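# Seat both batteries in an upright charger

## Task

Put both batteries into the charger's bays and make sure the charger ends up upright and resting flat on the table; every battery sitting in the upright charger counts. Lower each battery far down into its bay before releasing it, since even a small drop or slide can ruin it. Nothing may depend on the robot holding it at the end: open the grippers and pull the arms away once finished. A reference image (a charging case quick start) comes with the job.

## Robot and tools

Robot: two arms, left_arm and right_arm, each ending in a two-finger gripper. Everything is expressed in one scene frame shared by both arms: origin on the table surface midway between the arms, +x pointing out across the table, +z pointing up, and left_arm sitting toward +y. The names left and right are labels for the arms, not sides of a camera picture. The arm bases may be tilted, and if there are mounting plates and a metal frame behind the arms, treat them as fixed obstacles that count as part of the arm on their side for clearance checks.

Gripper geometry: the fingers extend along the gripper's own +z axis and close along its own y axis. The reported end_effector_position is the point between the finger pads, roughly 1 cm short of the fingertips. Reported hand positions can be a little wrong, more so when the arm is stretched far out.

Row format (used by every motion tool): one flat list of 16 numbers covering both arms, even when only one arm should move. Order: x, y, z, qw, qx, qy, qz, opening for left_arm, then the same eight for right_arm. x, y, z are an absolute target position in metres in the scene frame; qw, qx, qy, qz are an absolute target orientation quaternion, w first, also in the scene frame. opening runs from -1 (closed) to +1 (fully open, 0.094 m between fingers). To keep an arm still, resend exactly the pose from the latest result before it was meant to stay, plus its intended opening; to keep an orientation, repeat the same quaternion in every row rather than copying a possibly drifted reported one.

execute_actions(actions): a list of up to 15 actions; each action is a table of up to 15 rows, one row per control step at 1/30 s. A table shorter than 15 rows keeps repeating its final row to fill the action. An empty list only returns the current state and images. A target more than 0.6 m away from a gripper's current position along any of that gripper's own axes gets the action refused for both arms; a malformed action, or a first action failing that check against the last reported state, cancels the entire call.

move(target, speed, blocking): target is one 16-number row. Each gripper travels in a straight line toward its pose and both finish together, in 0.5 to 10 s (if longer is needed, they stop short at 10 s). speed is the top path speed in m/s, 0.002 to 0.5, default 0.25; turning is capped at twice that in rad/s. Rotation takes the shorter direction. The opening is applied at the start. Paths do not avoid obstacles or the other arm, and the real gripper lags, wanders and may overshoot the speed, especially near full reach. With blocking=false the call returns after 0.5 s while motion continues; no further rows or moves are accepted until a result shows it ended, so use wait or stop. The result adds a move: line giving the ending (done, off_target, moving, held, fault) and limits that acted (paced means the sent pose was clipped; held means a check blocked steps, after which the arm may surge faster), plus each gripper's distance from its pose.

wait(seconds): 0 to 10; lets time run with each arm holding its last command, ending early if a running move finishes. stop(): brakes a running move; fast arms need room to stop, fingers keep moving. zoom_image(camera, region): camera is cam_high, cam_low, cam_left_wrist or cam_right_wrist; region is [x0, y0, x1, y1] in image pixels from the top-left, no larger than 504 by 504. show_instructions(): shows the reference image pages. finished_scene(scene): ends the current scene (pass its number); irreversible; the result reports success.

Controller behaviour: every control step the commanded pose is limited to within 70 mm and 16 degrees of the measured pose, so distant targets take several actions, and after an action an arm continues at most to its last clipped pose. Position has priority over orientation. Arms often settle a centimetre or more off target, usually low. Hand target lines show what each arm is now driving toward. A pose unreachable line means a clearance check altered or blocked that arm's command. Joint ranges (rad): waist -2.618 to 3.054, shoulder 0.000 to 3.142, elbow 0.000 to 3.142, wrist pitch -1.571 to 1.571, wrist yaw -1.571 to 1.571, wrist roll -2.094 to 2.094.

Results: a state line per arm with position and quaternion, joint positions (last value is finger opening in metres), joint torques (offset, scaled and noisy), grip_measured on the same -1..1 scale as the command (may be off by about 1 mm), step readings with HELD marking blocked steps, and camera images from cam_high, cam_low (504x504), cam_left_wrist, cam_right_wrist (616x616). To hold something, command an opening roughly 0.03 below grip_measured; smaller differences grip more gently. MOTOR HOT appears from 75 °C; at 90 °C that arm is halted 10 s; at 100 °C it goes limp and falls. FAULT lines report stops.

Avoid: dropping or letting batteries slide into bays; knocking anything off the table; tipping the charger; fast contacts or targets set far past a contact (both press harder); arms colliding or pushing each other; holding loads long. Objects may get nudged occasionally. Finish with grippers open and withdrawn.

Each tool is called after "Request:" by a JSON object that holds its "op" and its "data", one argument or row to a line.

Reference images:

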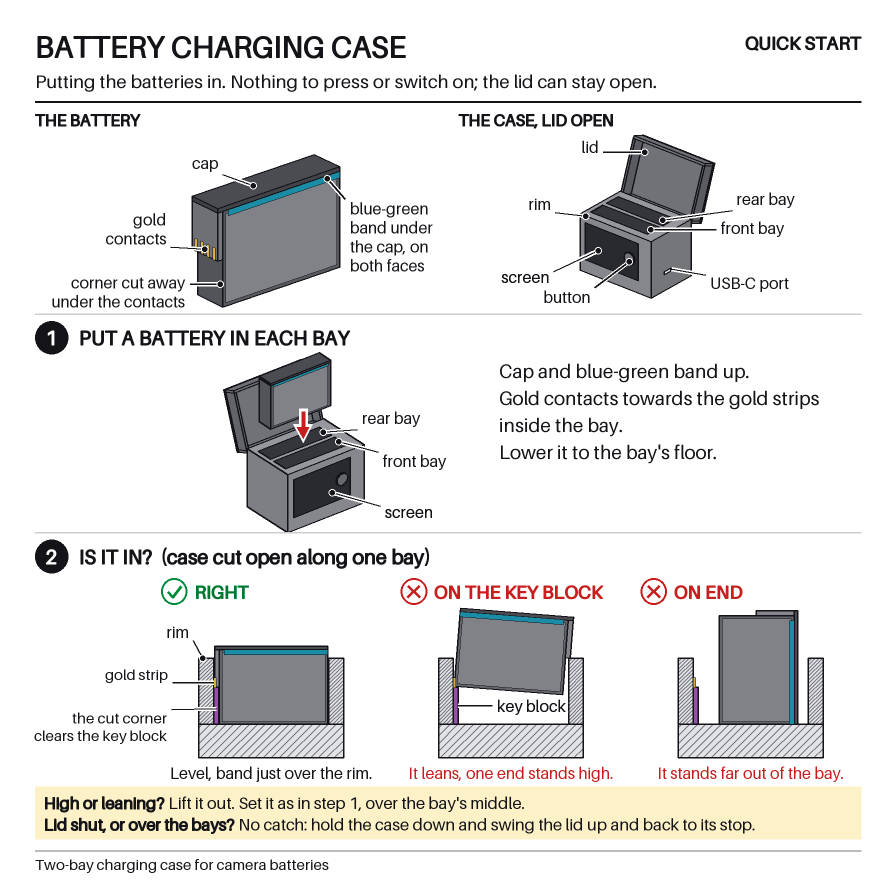

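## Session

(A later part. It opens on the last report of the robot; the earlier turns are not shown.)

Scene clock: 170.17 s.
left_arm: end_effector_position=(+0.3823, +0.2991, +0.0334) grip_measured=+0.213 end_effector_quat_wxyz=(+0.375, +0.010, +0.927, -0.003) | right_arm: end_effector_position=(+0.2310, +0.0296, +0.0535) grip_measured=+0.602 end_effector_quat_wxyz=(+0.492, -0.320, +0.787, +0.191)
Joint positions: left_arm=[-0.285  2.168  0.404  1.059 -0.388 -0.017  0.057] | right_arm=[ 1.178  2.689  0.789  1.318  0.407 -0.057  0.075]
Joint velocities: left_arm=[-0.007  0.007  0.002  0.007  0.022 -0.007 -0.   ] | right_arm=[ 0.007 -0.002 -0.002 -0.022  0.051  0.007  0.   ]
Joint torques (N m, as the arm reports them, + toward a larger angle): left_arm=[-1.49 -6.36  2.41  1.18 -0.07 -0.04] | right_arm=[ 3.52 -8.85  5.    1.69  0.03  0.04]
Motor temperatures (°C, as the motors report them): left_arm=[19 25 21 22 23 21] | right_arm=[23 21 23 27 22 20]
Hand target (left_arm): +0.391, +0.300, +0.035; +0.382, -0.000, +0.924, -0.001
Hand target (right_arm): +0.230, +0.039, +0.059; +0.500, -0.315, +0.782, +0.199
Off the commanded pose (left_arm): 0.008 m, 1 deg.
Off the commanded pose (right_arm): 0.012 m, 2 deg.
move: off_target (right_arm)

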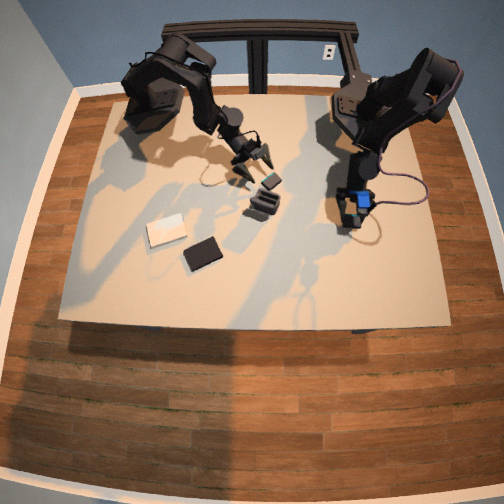

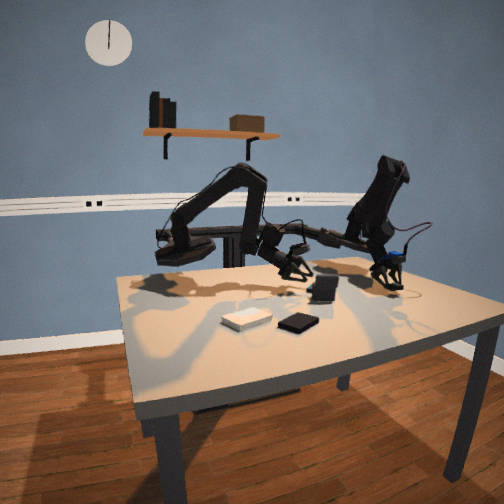

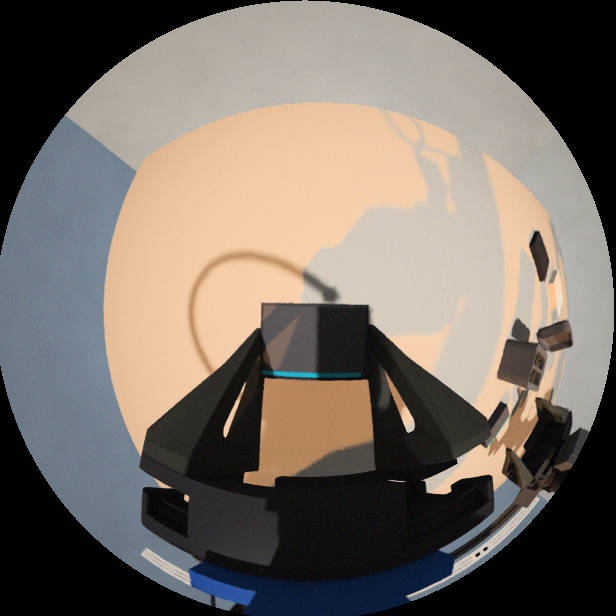

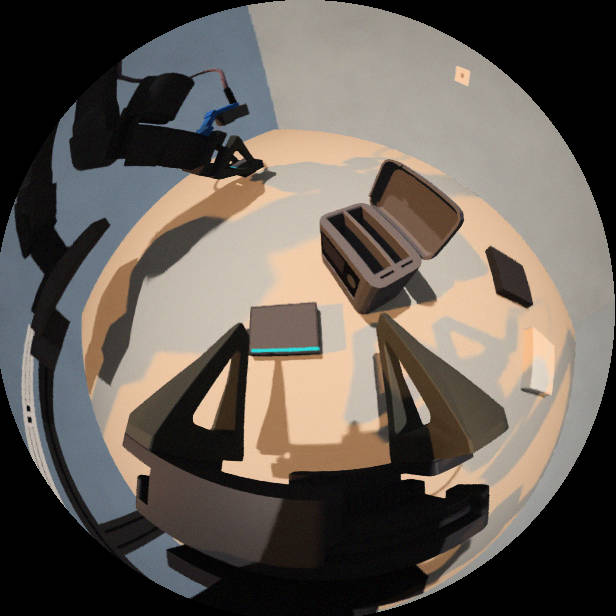

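Request:
{"op": "move", "data": {
  "target": [0.39,0.30,0.0135,0.3786,0,0.9256,0,0.17, 0.221,0.043,0.052,0.4985,-0.3146,0.7825,0.2004,0.6],
  "speed": 0.04
}}

Scene clock: 176.93 s.
left_arm: end_effector_position=(+0.3802, +0.2999, +0.0123) grip_measured=+0.213 end_effector_quat_wxyz=(+0.369, +0.005, +0.930, +0.000) | right_arm: end_effector_position=(+0.2180, +0.0293, +0.0414) grip_measured=+0.602 end_effector_quat_wxyz=(+0.482, -0.327, +0.791, +0.186)
Joint positions: left_arm=[-0.268  2.282  0.43   1.135 -0.385 -0.018  0.057] | right_arm=[ 1.206  2.723  0.789  1.317  0.425 -0.038  0.075]
Joint velocities: left_arm=[-0.007  0.007  0.007 -0.125  0.081 -0.037 -0.   ] | right_arm=[-0.002  0.002 -0.017 -0.022  0.037  0.066  0.001]
Joint torques (N m, as the arm reports them, + toward a larger angle): left_arm=[-1.23 -6.2   1.89  1.23 -0.01  0.09] | right_arm=[ 3.32 -8.91  5.74  1.89  0.1   0.04]
Motor temperatures (°C, as the motors report them): left_arm=[19 25 21 22 23 21] | right_arm=[23 22 23 28 22 20]
Hand target (left_arm): +0.390, +0.300, +0.013; +0.379, +0.000, +0.926, +0.000
Hand target (right_arm): +0.221, +0.042, +0.052; +0.499, -0.315, +0.782, +0.200
Off the commanded pose (left_arm): 0.010 m, 1 deg.
Off the commanded pose (right_arm): 0.018 m, 3 deg.
move: off_target (right_arm)

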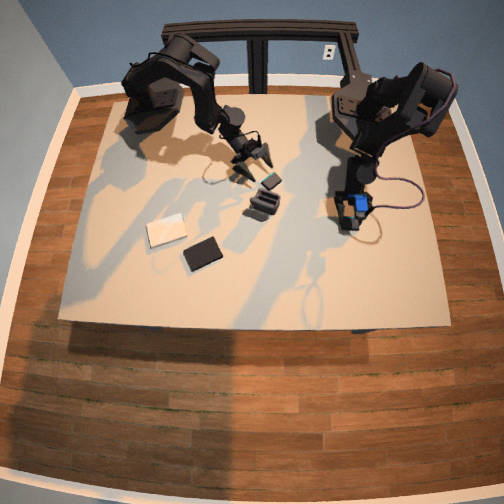

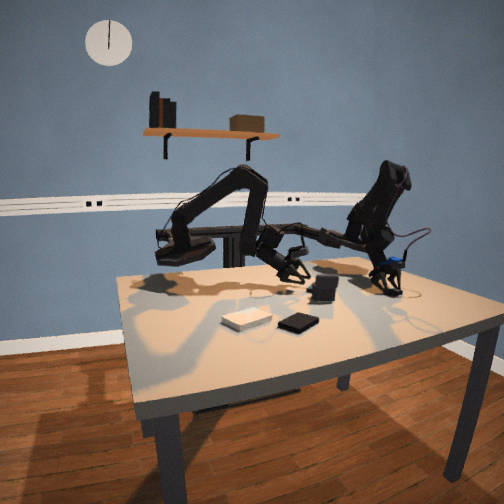

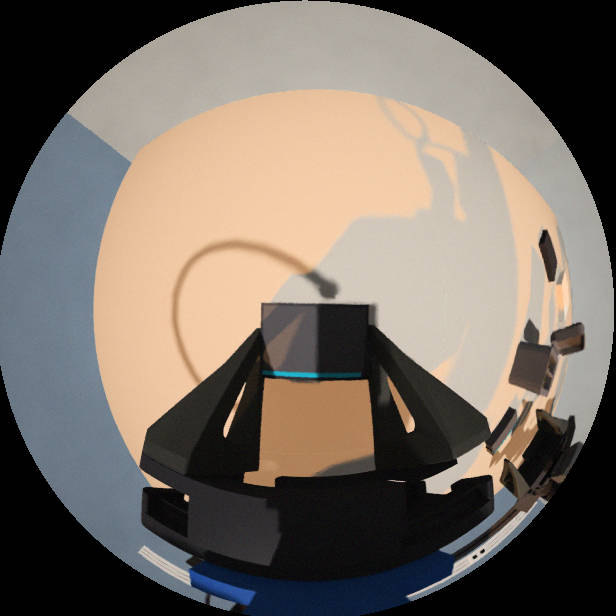

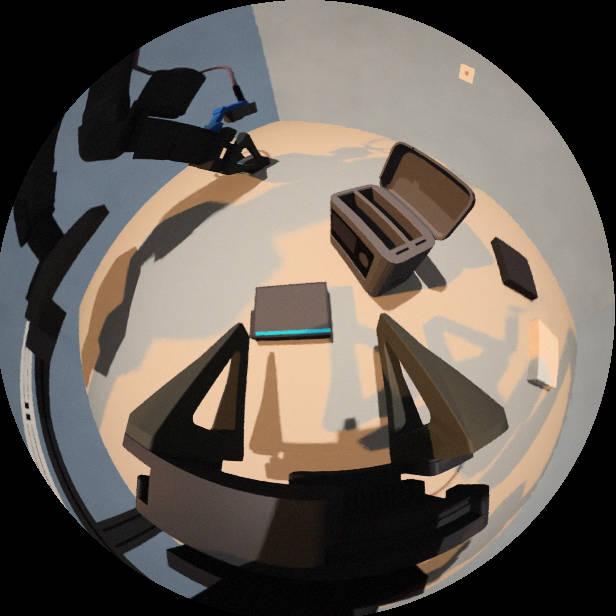

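Request:
{"op": "move", "data": {
  "target": [0.39,0.30,0.011,0.3786,0,0.9256,0,0.17, 0.212,0.052,0.046,0.4985,-0.3146,0.7825,0.2004,0.55],
  "speed": 0.03
}}

Request:
{"op": "zoom_image", "data": {
  "camera": "cam_low",
  "region": [340, 240, 440, 310]
}}

Scene clock: 182.30 s.
left_arm: end_effector_position=(+0.3807, +0.2996, +0.0119) grip_measured=+0.213 end_effector_quat_wxyz=(+0.372, +0.003, +0.928, -0.000) | right_arm: end_effector_position=(+0.2122, +0.0416, +0.0386) grip_measured=+0.552 end_effector_quat_wxyz=(+0.488, -0.323, +0.788, +0.190)
Joint positions: left_arm=[-0.268  2.293  0.43   1.154 -0.385 -0.018  0.057] | right_arm=[ 1.239  2.758  0.835  1.315  0.453 -0.018  0.073]
Joint velocities: left_arm=[-0.012 -0.002  0.002 -0.037 -0.007  0.007 -0.   ] | right_arm=[-0.007 -0.012 -0.017 -0.066 -0.022 -0.022  0.   ]
Joint torques (N m, as the arm reports them, + toward a larger angle): left_arm=[-1.04 -6.07  2.12  1.16  0.02  0.12] | right_arm=[ 3.58 -9.2   4.92  1.79  0.08  0.05]
Motor temperatures (°C, as the motors report them): left_arm=[19 25 21 23 23 21] | right_arm=[23 22 23 28 22 20]
Hand target (left_arm): +0.390, +0.300, +0.011; +0.379, +0.000, +0.926, -0.000
Hand target (right_arm): +0.212, +0.052, +0.046; +0.499, -0.315, +0.783, +0.200
Off the commanded pose (left_arm): 0.009 m, 1 deg.
Off the commanded pose (right_arm): 0.013 m, 2 deg.
move: off_target (right_arm)

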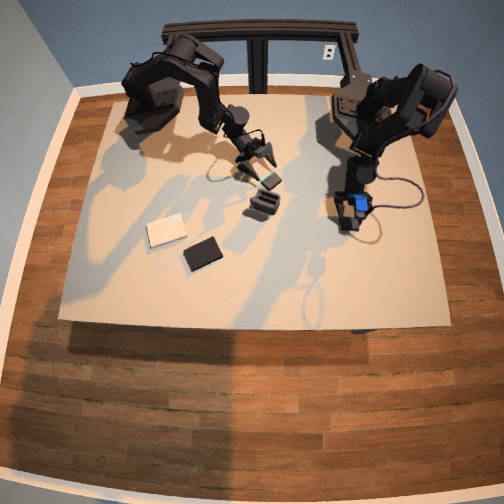

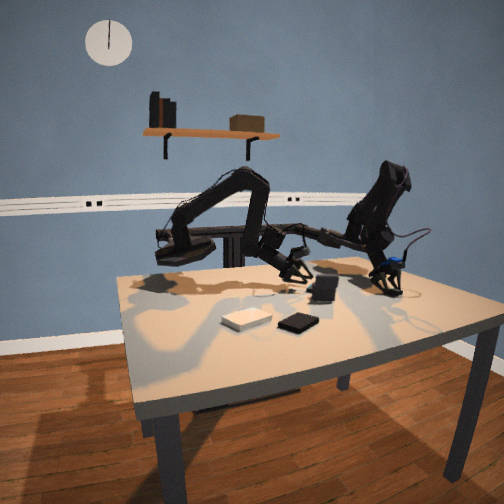

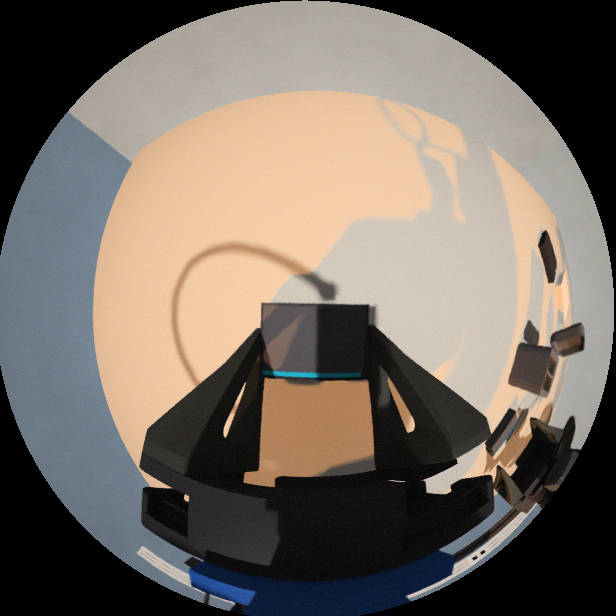

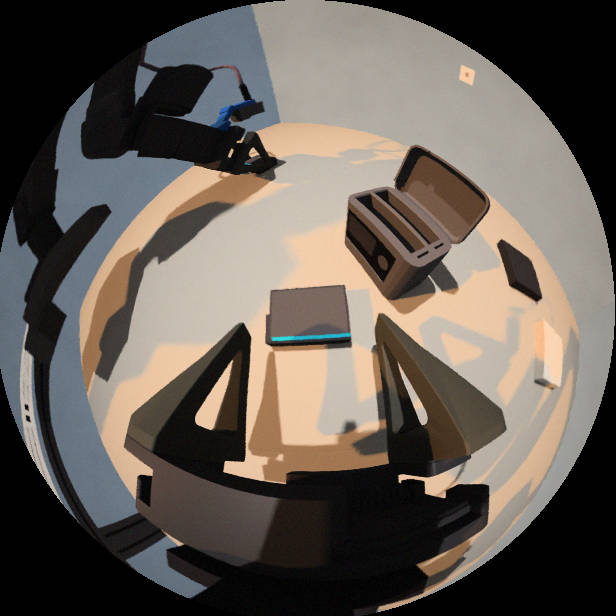

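Region (340, 240, 440, 310) of cam_low's 504x504 image, scaled by 5.040, with more detail than that image has; it fills the top 353 rows of this view, and the rest is white.

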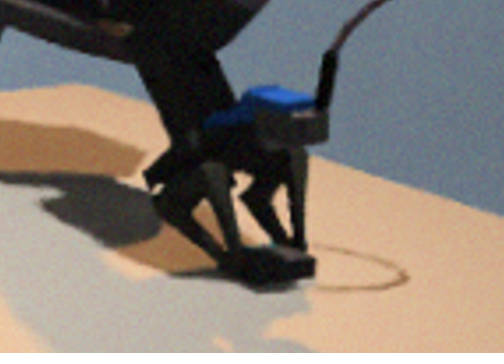

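Request:
{"op": "move", "data": {
  "target": [0.39,0.30,0.009,0.3786,0,0.9256,0,0.17, 0.222,0.062,0.027,0.4985,-0.3146,0.7825,0.2004,0.55],
  "speed": 0.03
}}

Request:
{"op": "move", "data": {
  "target": [0.39,0.30,0.009,0.3786,0,0.9256,0,0.55, 0.222,0.062,0.027,0.4985,-0.3146,0.7825,0.2004,0.55],
  "speed": 0.03
}}

Scene clock: 189.33 s.
left_arm: end_effector_position=(+0.3816, +0.2996, +0.0116) grip_measured=+0.213 end_effector_quat_wxyz=(+0.375, +0.002, +0.927, -0.002) | right_arm: end_effector_position=(+0.2162, +0.0543, +0.0212) grip_measured=+0.552 end_effector_quat_wxyz=(+0.488, -0.320, +0.789, +0.193)
Joint positions: left_arm=[-0.265  2.302  0.43   1.171 -0.381 -0.017  0.057] | right_arm=[ 1.231  2.839  0.923  1.313  0.445 -0.017  0.073]
Joint velocities: left_arm=[ 0.012 -0.007 -0.017  0.022 -0.051 -0.037 -0.   ] | right_arm=[-0.017 -0.007 -0.007 -0.022  0.037 -0.066  0.   ]
Joint torques (N m, as the arm reports them, + toward a larger angle): left_arm=[-0.94 -5.72  2.24  1.13 -0.03  0.13] | right_arm=[ 1.79 -9.71  5.04  1.8  -0.07 -0.14]
Motor temperatures (°C, as the motors report them): left_arm=[19 25 21 23 23 21] | right_arm=[23 23 23 29 22 20]
Hand target (left_arm): +0.390, +0.300, +0.009; +0.379, -0.000, +0.926, -0.000
Hand target (right_arm): +0.222, +0.062, +0.027; +0.499, -0.314, +0.783, +0.200
Off the commanded pose (left_arm): 0.009 m, 1 deg.
Off the commanded pose (right_arm): 0.011 m, 2 deg.
move: off_target (right_arm)

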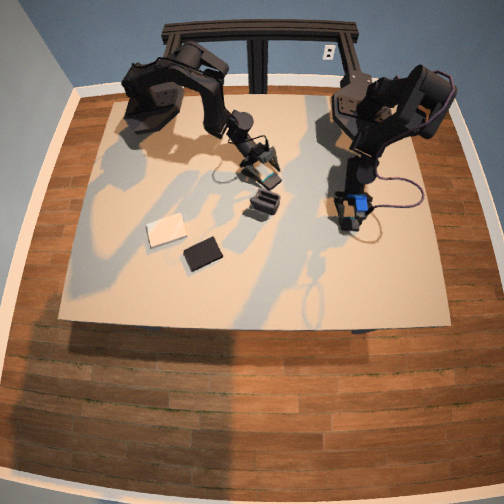

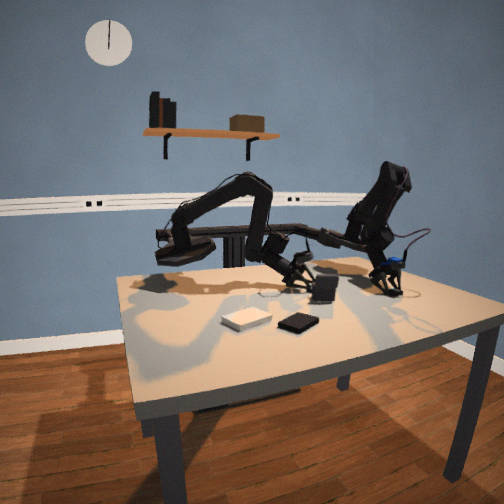

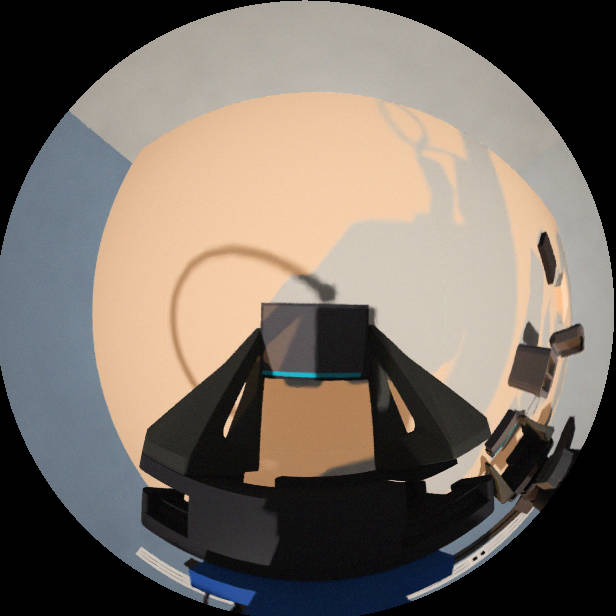

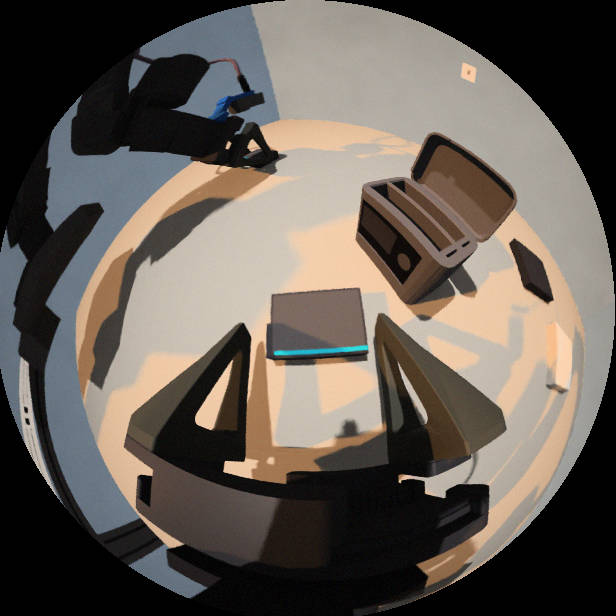

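Scene clock: 190.07 s.
left_arm: end_effector_position=(+0.3817, +0.2996, +0.0118) grip_measured=+0.548 end_effector_quat_wxyz=(+0.375, +0.001, +0.927, -0.002) | right_arm: end_effector_position=(+0.2162, +0.0543, +0.0212) grip_measured=+0.552 end_effector_quat_wxyz=(+0.488, -0.320, +0.789, +0.193)
Joint positions: left_arm=[-0.265  2.302  0.43   1.172 -0.381 -0.017  0.073] | right_arm=[ 1.231  2.839  0.923  1.313  0.445 -0.017  0.073]
Joint velocities: left_arm=[-0.007  0.007 -0.007  0.081  0.022  0.051 -0.   ] | right_arm=[ 0.017 -0.022 -0.012 -0.022 -0.051 -0.037 -0.001]
Joint torques (N m, as the arm reports them, + toward a larger angle): left_arm=[-1.13 -5.94  2.27  1.11  0.02  0.11] | right_arm=[ 1.74 -9.78  5.15  1.78 -0.09 -0.11]
Motor temperatures (°C, as the motors report them): left_arm=[19 25 21 23 23 21] | right_arm=[23 23 23 29 22 20]
Hand target (left_arm): +0.390, +0.300, +0.009; +0.379, -0.000, +0.926, -0.000
Hand target (right_arm): +0.222, +0.062, +0.027; +0.499, -0.314, +0.783, +0.200
Off the commanded pose (left_arm): 0.009 m, 0 deg.
Off the commanded pose (right_arm): 0.011 m, 2 deg.
move: off_target (right_arm)

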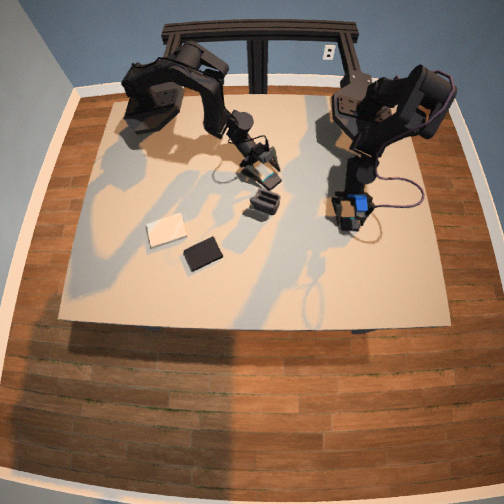

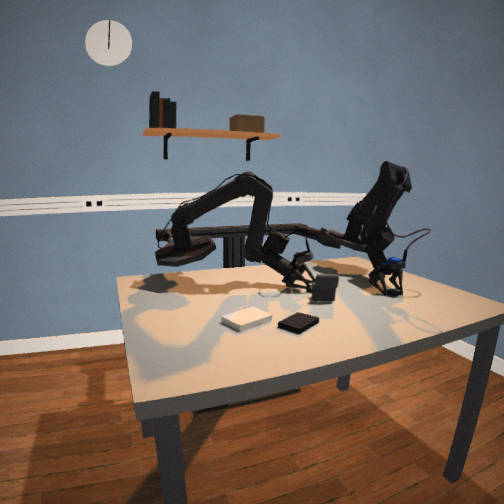

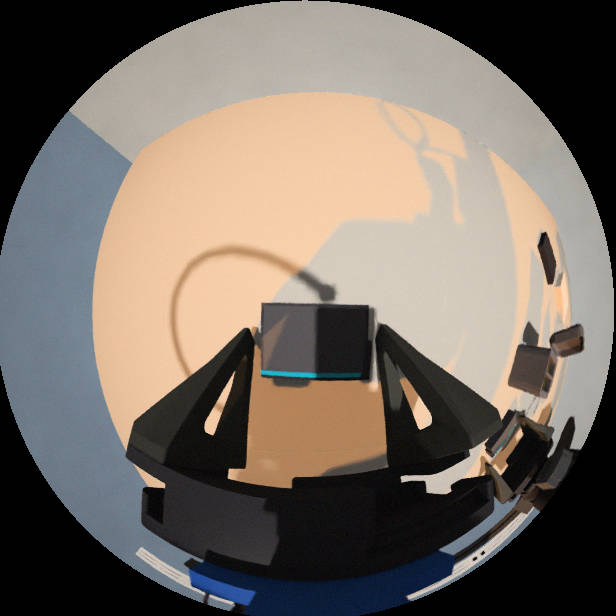

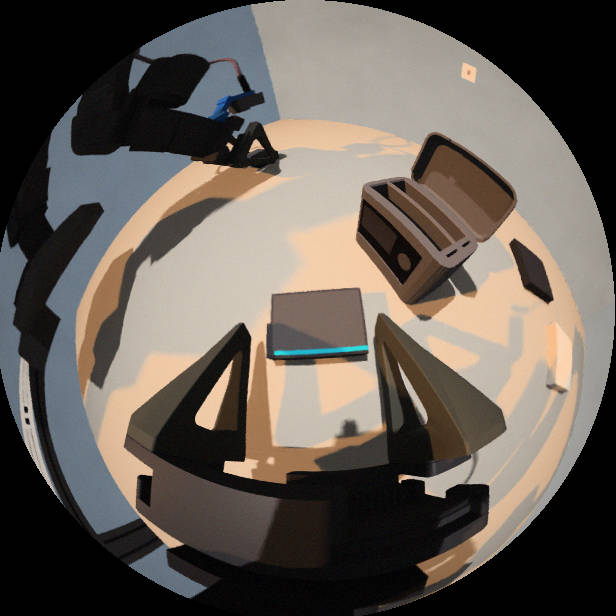

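Request:
{"op": "move", "data": {
  "target": [0.392,0.30,0.022,0.5373,0,0.8434,0,0.55, 0.228,0.067,0.019,0.4985,-0.3146,0.7825,0.2004,0.55],
  "speed": 0.04
}}

Scene clock: 198.97 s.
left_arm: end_effector_position=(+0.3946, +0.2996, +0.0185) grip_measured=+0.548 end_effector_quat_wxyz=(+0.457, -0.006, +0.890, +0.002) | right_arm: end_effector_position=(+0.2211, +0.0608, +0.0144) grip_measured=+0.552 end_effector_quat_wxyz=(+0.490, -0.319, +0.788, +0.195)
Joint positions: left_arm=[-0.265  2.493  0.43   1.557 -0.392  0.045  0.073] | right_arm=[ 1.219  2.871  0.969  1.308  0.432 -0.025  0.073]
Joint velocities: left_arm=[-0.002 -0.002 -0.022 -0.007 -0.007 -0.037  0.   ] | right_arm=[-0.027 -0.007 -0.002 -0.066  0.051 -0.037  0.   ]
Joint torques (N m, as the arm reports them, + toward a larger angle): left_arm=[-2.49 -7.68 -1.36  1.46 -0.03  0.09] | right_arm=[ 1.55 -9.81  5.01  1.77 -0.07 -0.11]
Motor temperatures (°C, as the motors report them): left_arm=[19 25 21 23 23 21] | right_arm=[23 23 23 29 22 20]
Hand target (left_arm): +0.392, +0.300, +0.022; +0.460, -0.003, +0.888, +0.004
Hand target (right_arm): +0.228, +0.067, +0.019; +0.498, -0.314, +0.783, +0.200
Off the commanded pose (left_arm): 0.004 m, 11 deg.
Off the commanded pose (right_arm): 0.010 m, 1 deg.
joint sent to its limit (left arm) — the command would take joint 4 (wrist pitch) past its upper limit, so that joint was sent only as far as its limit.
move: off_target (left_arm)

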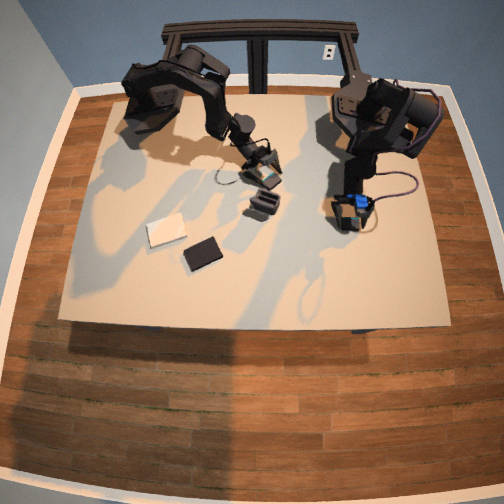

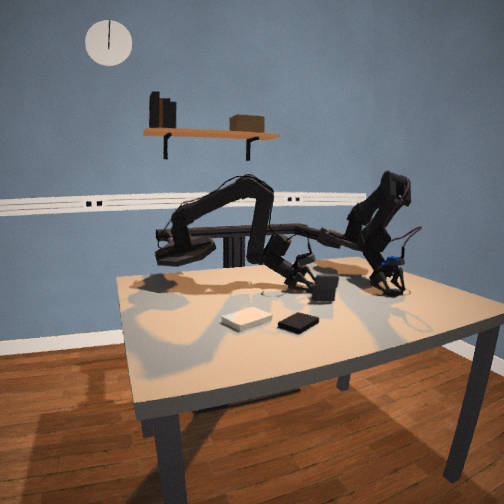

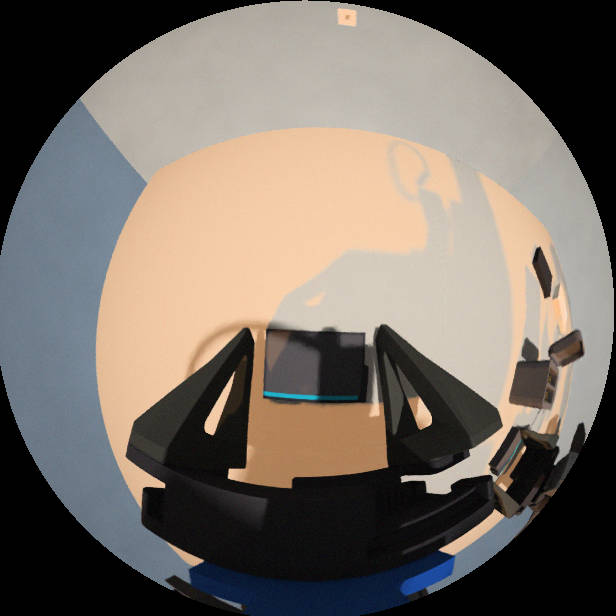

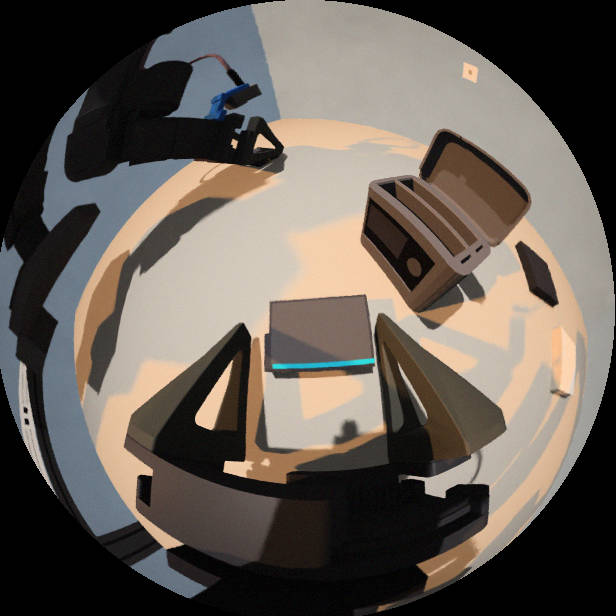

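Request:
{"op": "move", "data": {
  "target": [0.381,0.30,0.015,0.460,0,0.888,0,0.55, 0.229,0.068,0.016,0.4985,-0.3146,0.7825,0.2004,0.55],
  "speed": 0.03
}}

Request:
{"op": "zoom_image", "data": {
  "camera": "cam_low",
  "region": [260, 230, 430, 310]
}}

Scene clock: 212.73 s.
left_arm: end_effector_position=(+0.3899, +0.3007, +0.0174) grip_measured=+0.548 end_effector_quat_wxyz=(+0.452, -0.004, +0.892, +0.003) | right_arm: end_effector_position=(+0.2233, +0.0604, +0.0104) grip_measured=+0.552 end_effector_quat_wxyz=(+0.489, -0.318, +0.789, +0.194)
Joint positions: left_arm=[-0.265  2.493  0.416  1.558 -0.392  0.045  0.073] | right_arm=[ 1.211  2.884  0.98   1.308  0.429 -0.027  0.073]
Joint velocities: left_arm=[-0.012 -0.002 -0.007 -0.066 -0.022 -0.007 -0.   ] | right_arm=[-0.007 -0.012 -0.027 -0.007 -0.037 -0.007  0.   ]
Joint torques (N m, as the arm reports them, + toward a larger angle): left_arm=[-2.51 -6.35 -1.83  1.42  0.   -0.06] | right_arm=[ 2.06 -9.94  5.06  1.79 -0.1  -0.08]
Motor temperatures (°C, as the motors report them): left_arm=[19 25 21 24 23 21] | right_arm=[23 24 23 30 22 20]
Hand target (left_arm): +0.381, +0.300, +0.015; +0.446, -0.001, +0.895, +0.001
Hand target (right_arm): +0.229, +0.068, +0.016; +0.499, -0.315, +0.783, +0.200
Off the commanded pose (left_arm): 0.009 m, 1 deg.
Off the commanded pose (right_arm): 0.011 m, 2 deg.
joint sent to its limit (left arm) — the command would take joint 4 (wrist pitch) past its upper limit, so that joint was sent only as far as its limit.
move: off_target (right_arm)

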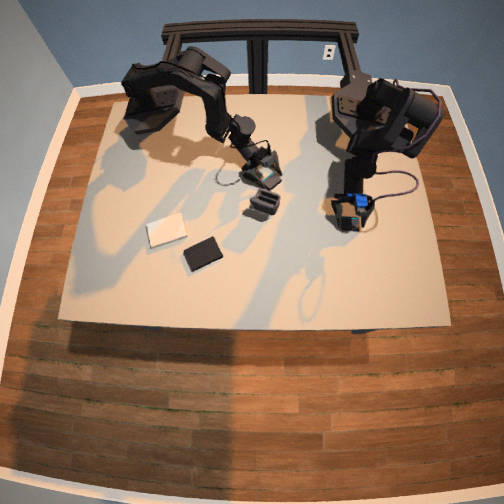

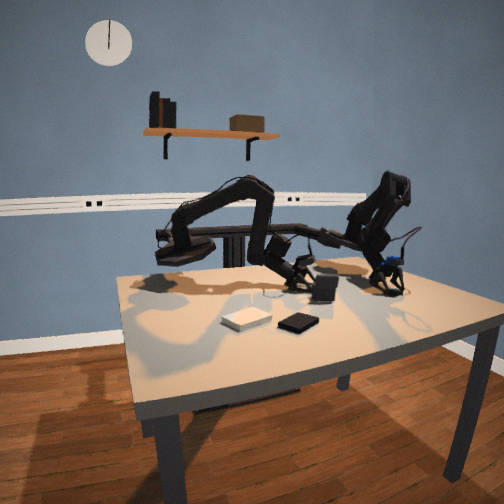

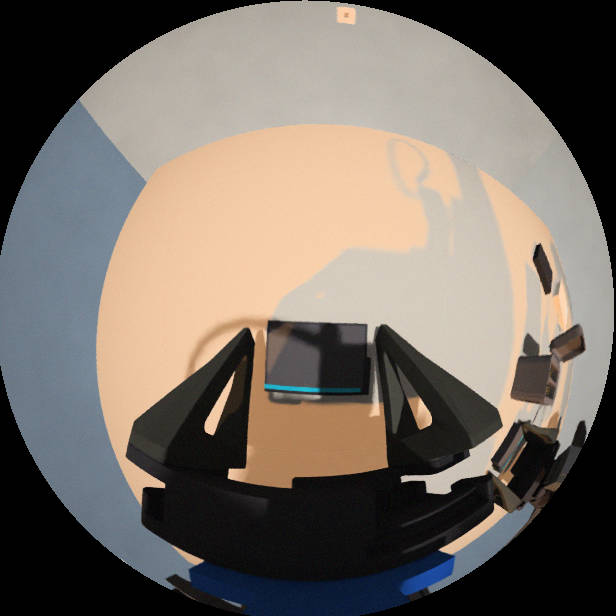

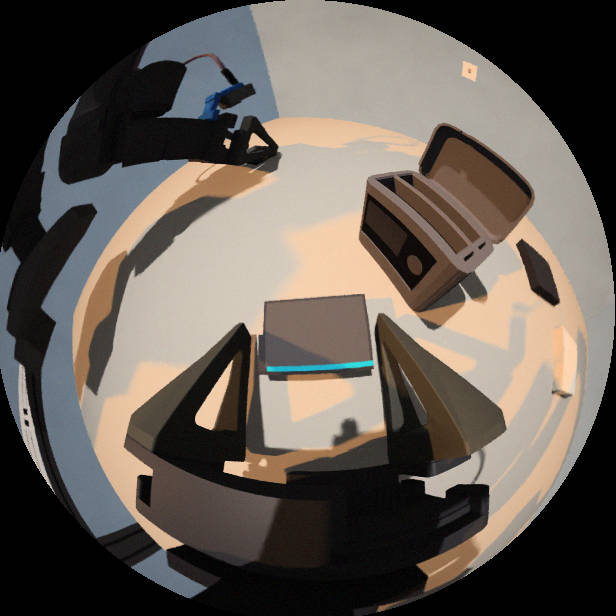

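Region (260, 230, 430, 310) of cam_low's 504x504 image, scaled by 2.965, with more detail than that image has; it fills the top 237 rows of this view, and the rest is white.

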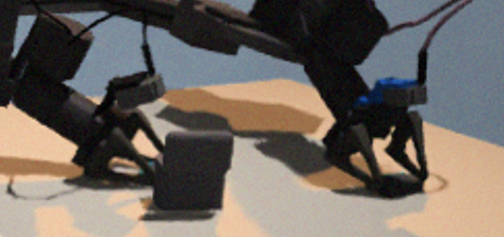

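Request:
{"op": "move", "data": {
  "target": [0.379,0.30,0.011,0.4226,0,0.9063,0,0.55, 0.229,0.068,0.016,0.4985,-0.3146,0.7825,0.2004,0.17],
  "speed": 0.03
}}

Scene clock: 217.60 s.
left_arm: end_effector_position=(+0.3852, +0.3005, +0.0114) grip_measured=+0.548 end_effector_quat_wxyz=(+0.433, -0.005, +0.901, +0.002) | right_arm: end_effector_position=(+0.2232, +0.0604, +0.0102) grip_measured=+0.206 end_effector_quat_wxyz=(+0.488, -0.319, +0.789, +0.193)
Joint positions: left_arm=[-0.265  2.474  0.416  1.494 -0.392  0.025  0.073] | right_arm=[ 1.211  2.884  0.98   1.307  0.429 -0.028  0.057]
Joint velocities: left_arm=[ 0.012 -0.007 -0.007 -0.007 -0.022 -0.007  0.001] | right_arm=[-0.007 -0.007 -0.007 -0.007  0.022  0.037  0.001]
Joint torques (N m, as the arm reports them, + toward a larger angle): left_arm=[-2.33 -9.04 -1.38  1.04  0.02 -0.03] | right_arm=[ 2.06 -9.95  5.2   1.8  -0.07 -0.11]
Motor temperatures (°C, as the motors report them): left_arm=[19 25 21 24 23 21] | right_arm=[23 24 23 30 22 20]
Hand target (left_arm): +0.379, +0.300, +0.011; +0.423, -0.000, +0.906, +0.001
Hand target (right_arm): +0.229, +0.068, +0.016; +0.499, -0.315, +0.783, +0.200
Off the commanded pose (left_arm): 0.006 m, 1 deg.
Off the commanded pose (right_arm): 0.011 m, 2 deg.
move: off_target (right_arm)

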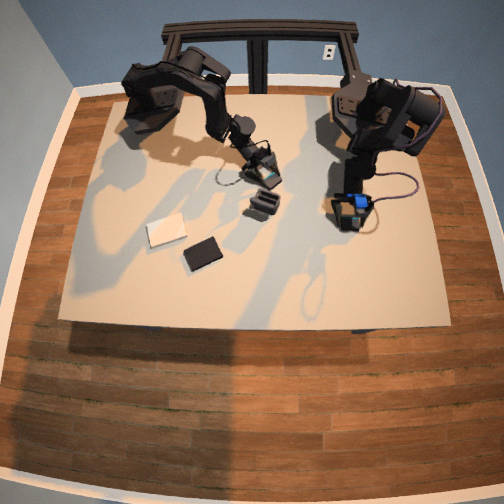

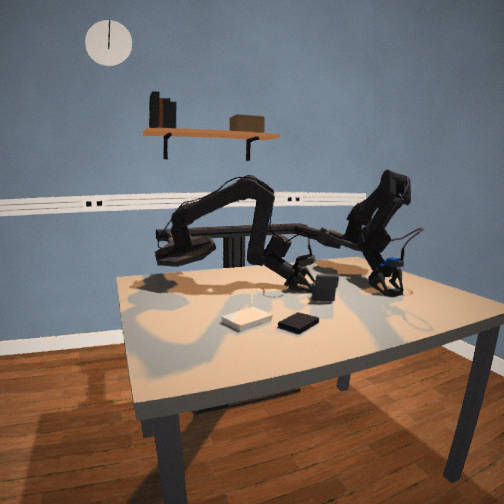

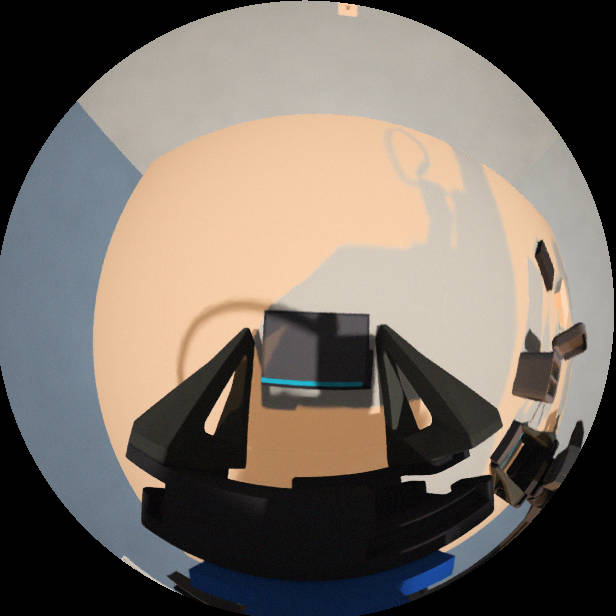

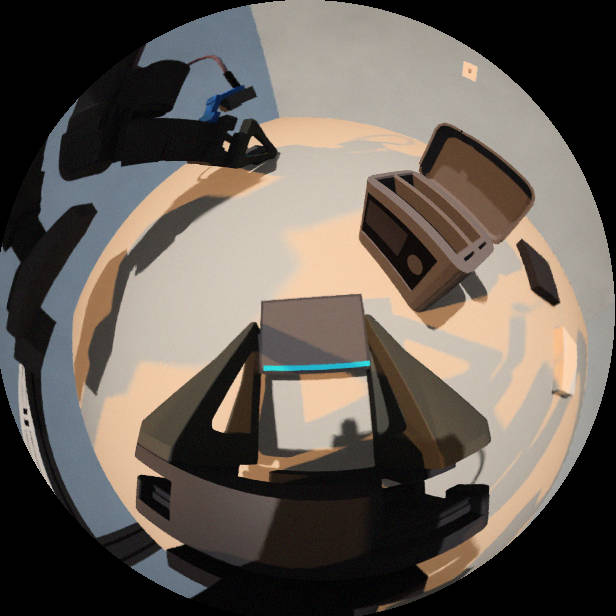

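Request:
{"op": "move", "data": {
  "target": [0.379,0.30,0.011,0.4226,0,0.9063,0,0.17, 0.229,0.068,0.016,0.4985,-0.3146,0.7825,0.2004,0.17]
}}

Request:
{"op": "move", "data": {
  "target": [0.38,0.30,0.09,0.4226,0,0.9063,0,0.17, 0.21,-0.02,0.10,0.4985,-0.3146,0.7825,0.2004,0.17],
  "speed": 0.15
}}

Scene clock: 222.37 s.
left_arm: end_effector_position=(+0.3851, +0.3004, +0.0113) grip_measured=+0.212 end_effector_quat_wxyz=(+0.433, -0.005, +0.902, +0.001) | right_arm: end_effector_position=(+0.2232, +0.0604, +0.0102) grip_measured=+0.206 end_effector_quat_wxyz=(+0.488, -0.319, +0.789, +0.193)
Joint positions: left_arm=[-0.265  2.474  0.416  1.492 -0.392  0.024  0.057] | right_arm=[ 1.211  2.884  0.98   1.307  0.429 -0.028  0.057]
Joint velocities: left_arm=[ 0.002  0.007  0.002 -0.007 -0.022 -0.022  0.001] | right_arm=[ 0.017 -0.002 -0.002  0.037 -0.007  0.051  0.   ]
Joint torques (N m, as the arm reports them, + toward a larger angle): left_arm=[-2.47 -8.97 -1.37  1.02  0.   -0.03] | right_arm=[ 1.9  -9.86  5.22  1.81 -0.08 -0.14]
Motor temperatures (°C, as the motors report them): left_arm=[19 25 21 24 23 21] | right_arm=[23 24 23 30 22 20]
Hand target (left_arm): +0.379, +0.300, +0.011; +0.423, -0.000, +0.906, +0.000
Hand target (right_arm): +0.229, +0.068, +0.016; +0.499, -0.315, +0.783, +0.200
Off the commanded pose (left_arm): 0.006 m, 1 deg.
Off the commanded pose (right_arm): 0.011 m, 2 deg.
move: off_target (right_arm)

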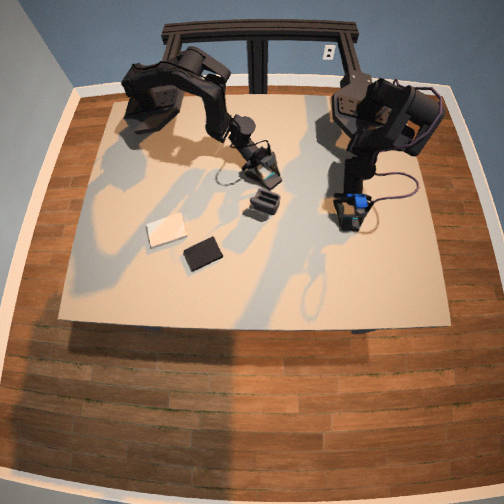

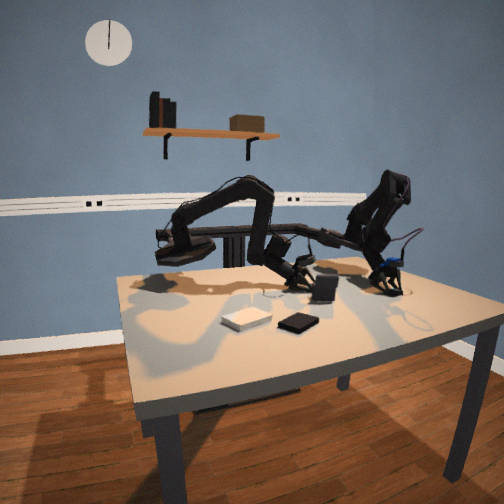

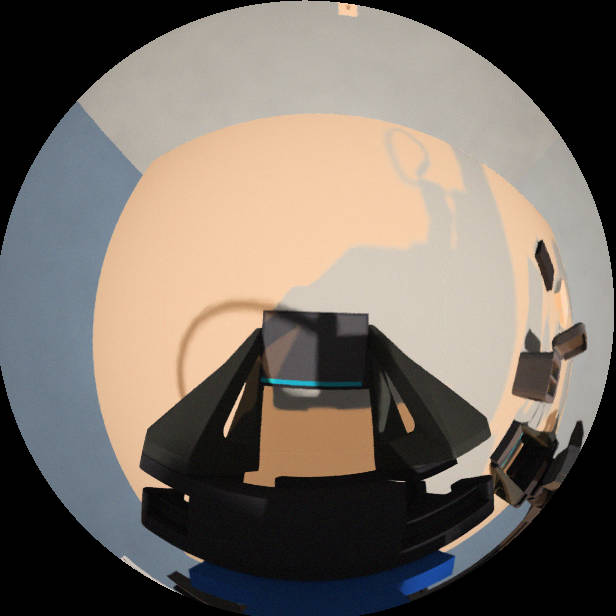

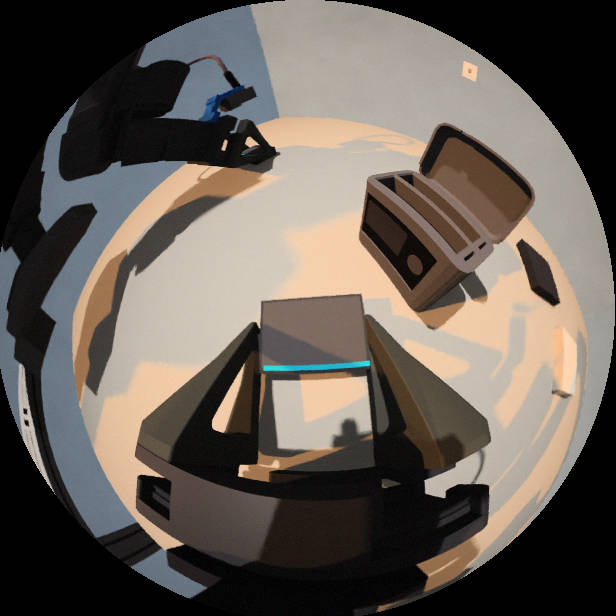

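Scene clock: 223.93 s.
left_arm: end_effector_position=(+0.3822, +0.3024, +0.0844) grip_measured=+0.212 end_effector_quat_wxyz=(+0.415, +0.000, +0.910, +0.003) | right_arm: end_effector_position=(+0.2064, -0.0193, +0.0857) grip_measured=+0.206 end_effector_quat_wxyz=(+0.483, -0.323, +0.791, +0.190)
Joint positions: left_arm=[-0.346  1.939  0.326  0.985 -0.457 -0.031  0.057] | right_arm=[ 1.202  2.501  0.521  1.37   0.422 -0.033  0.057]
Joint velocities: left_arm=[ 0.002 -0.007 -0.007 -0.066 -0.037  0.037 -0.   ] | right_arm=[ 0.002  0.007 -0.007 -0.051 -0.051 -0.066 -0.001]
Joint torques (N m, as the arm reports them, + toward a larger angle): left_arm=[-2.9  -8.11  1.1   1.26 -0.11 -0.09] | right_arm=[  1.54 -10.19   0.17   2.03  -0.1   -0.1 ]
Motor temperatures (°C, as the motors report them): left_arm=[19 26 21 24 23 21] | right_arm=[23 24 23 30 22 20]
Hand target (left_arm): +0.381, +0.300, +0.091; +0.423, -0.000, +0.906, -0.000
Hand target (right_arm): +0.210, -0.019, +0.100; +0.498, -0.315, +0.783, +0.200
Off the commanded pose (left_arm): 0.006 m, 1 deg.
Off the commanded pose (right_arm): 0.015 m, 2 deg.
move: off_target (right_arm)

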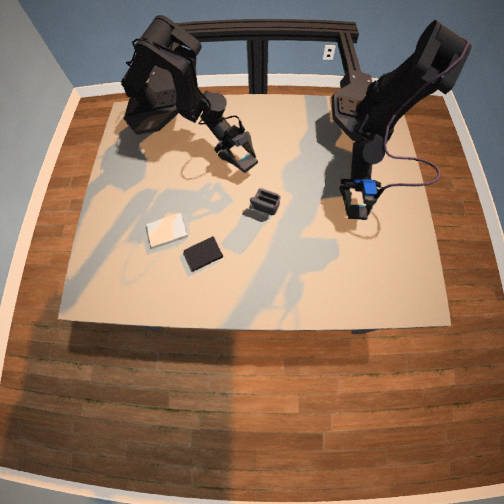

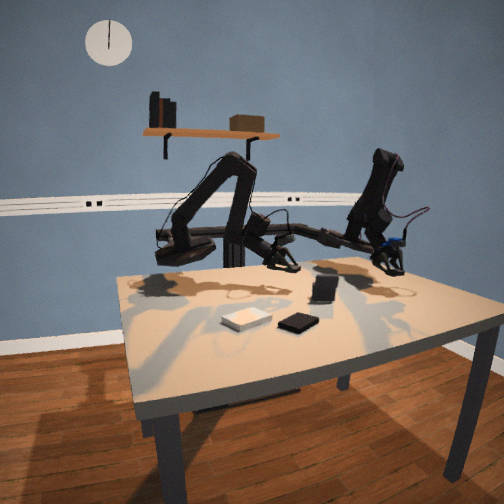

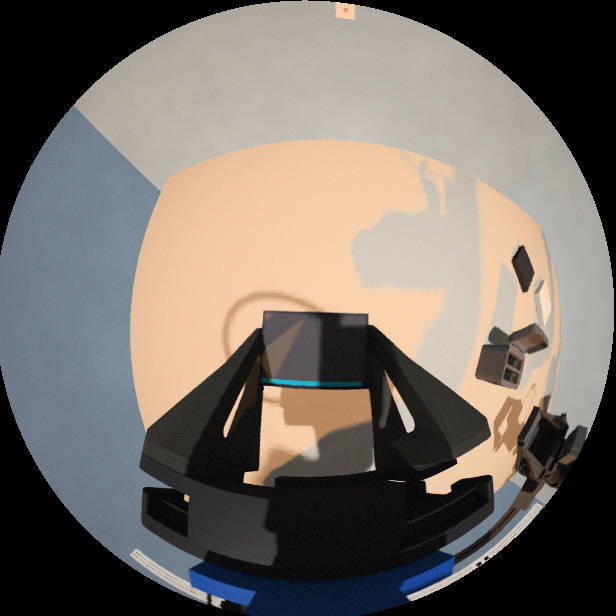

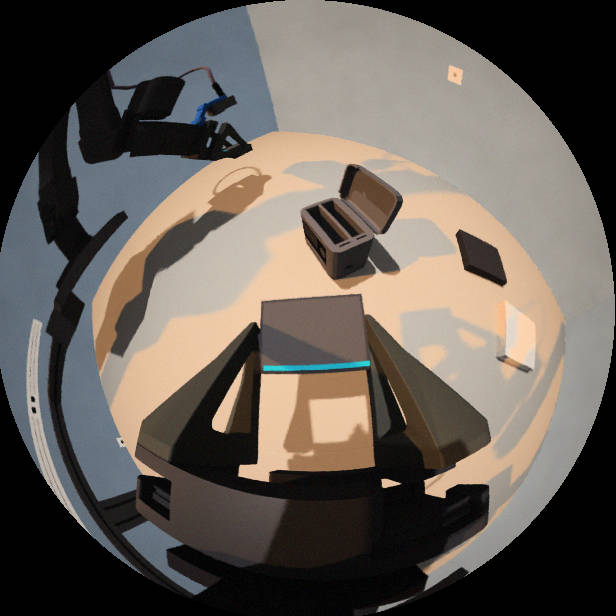

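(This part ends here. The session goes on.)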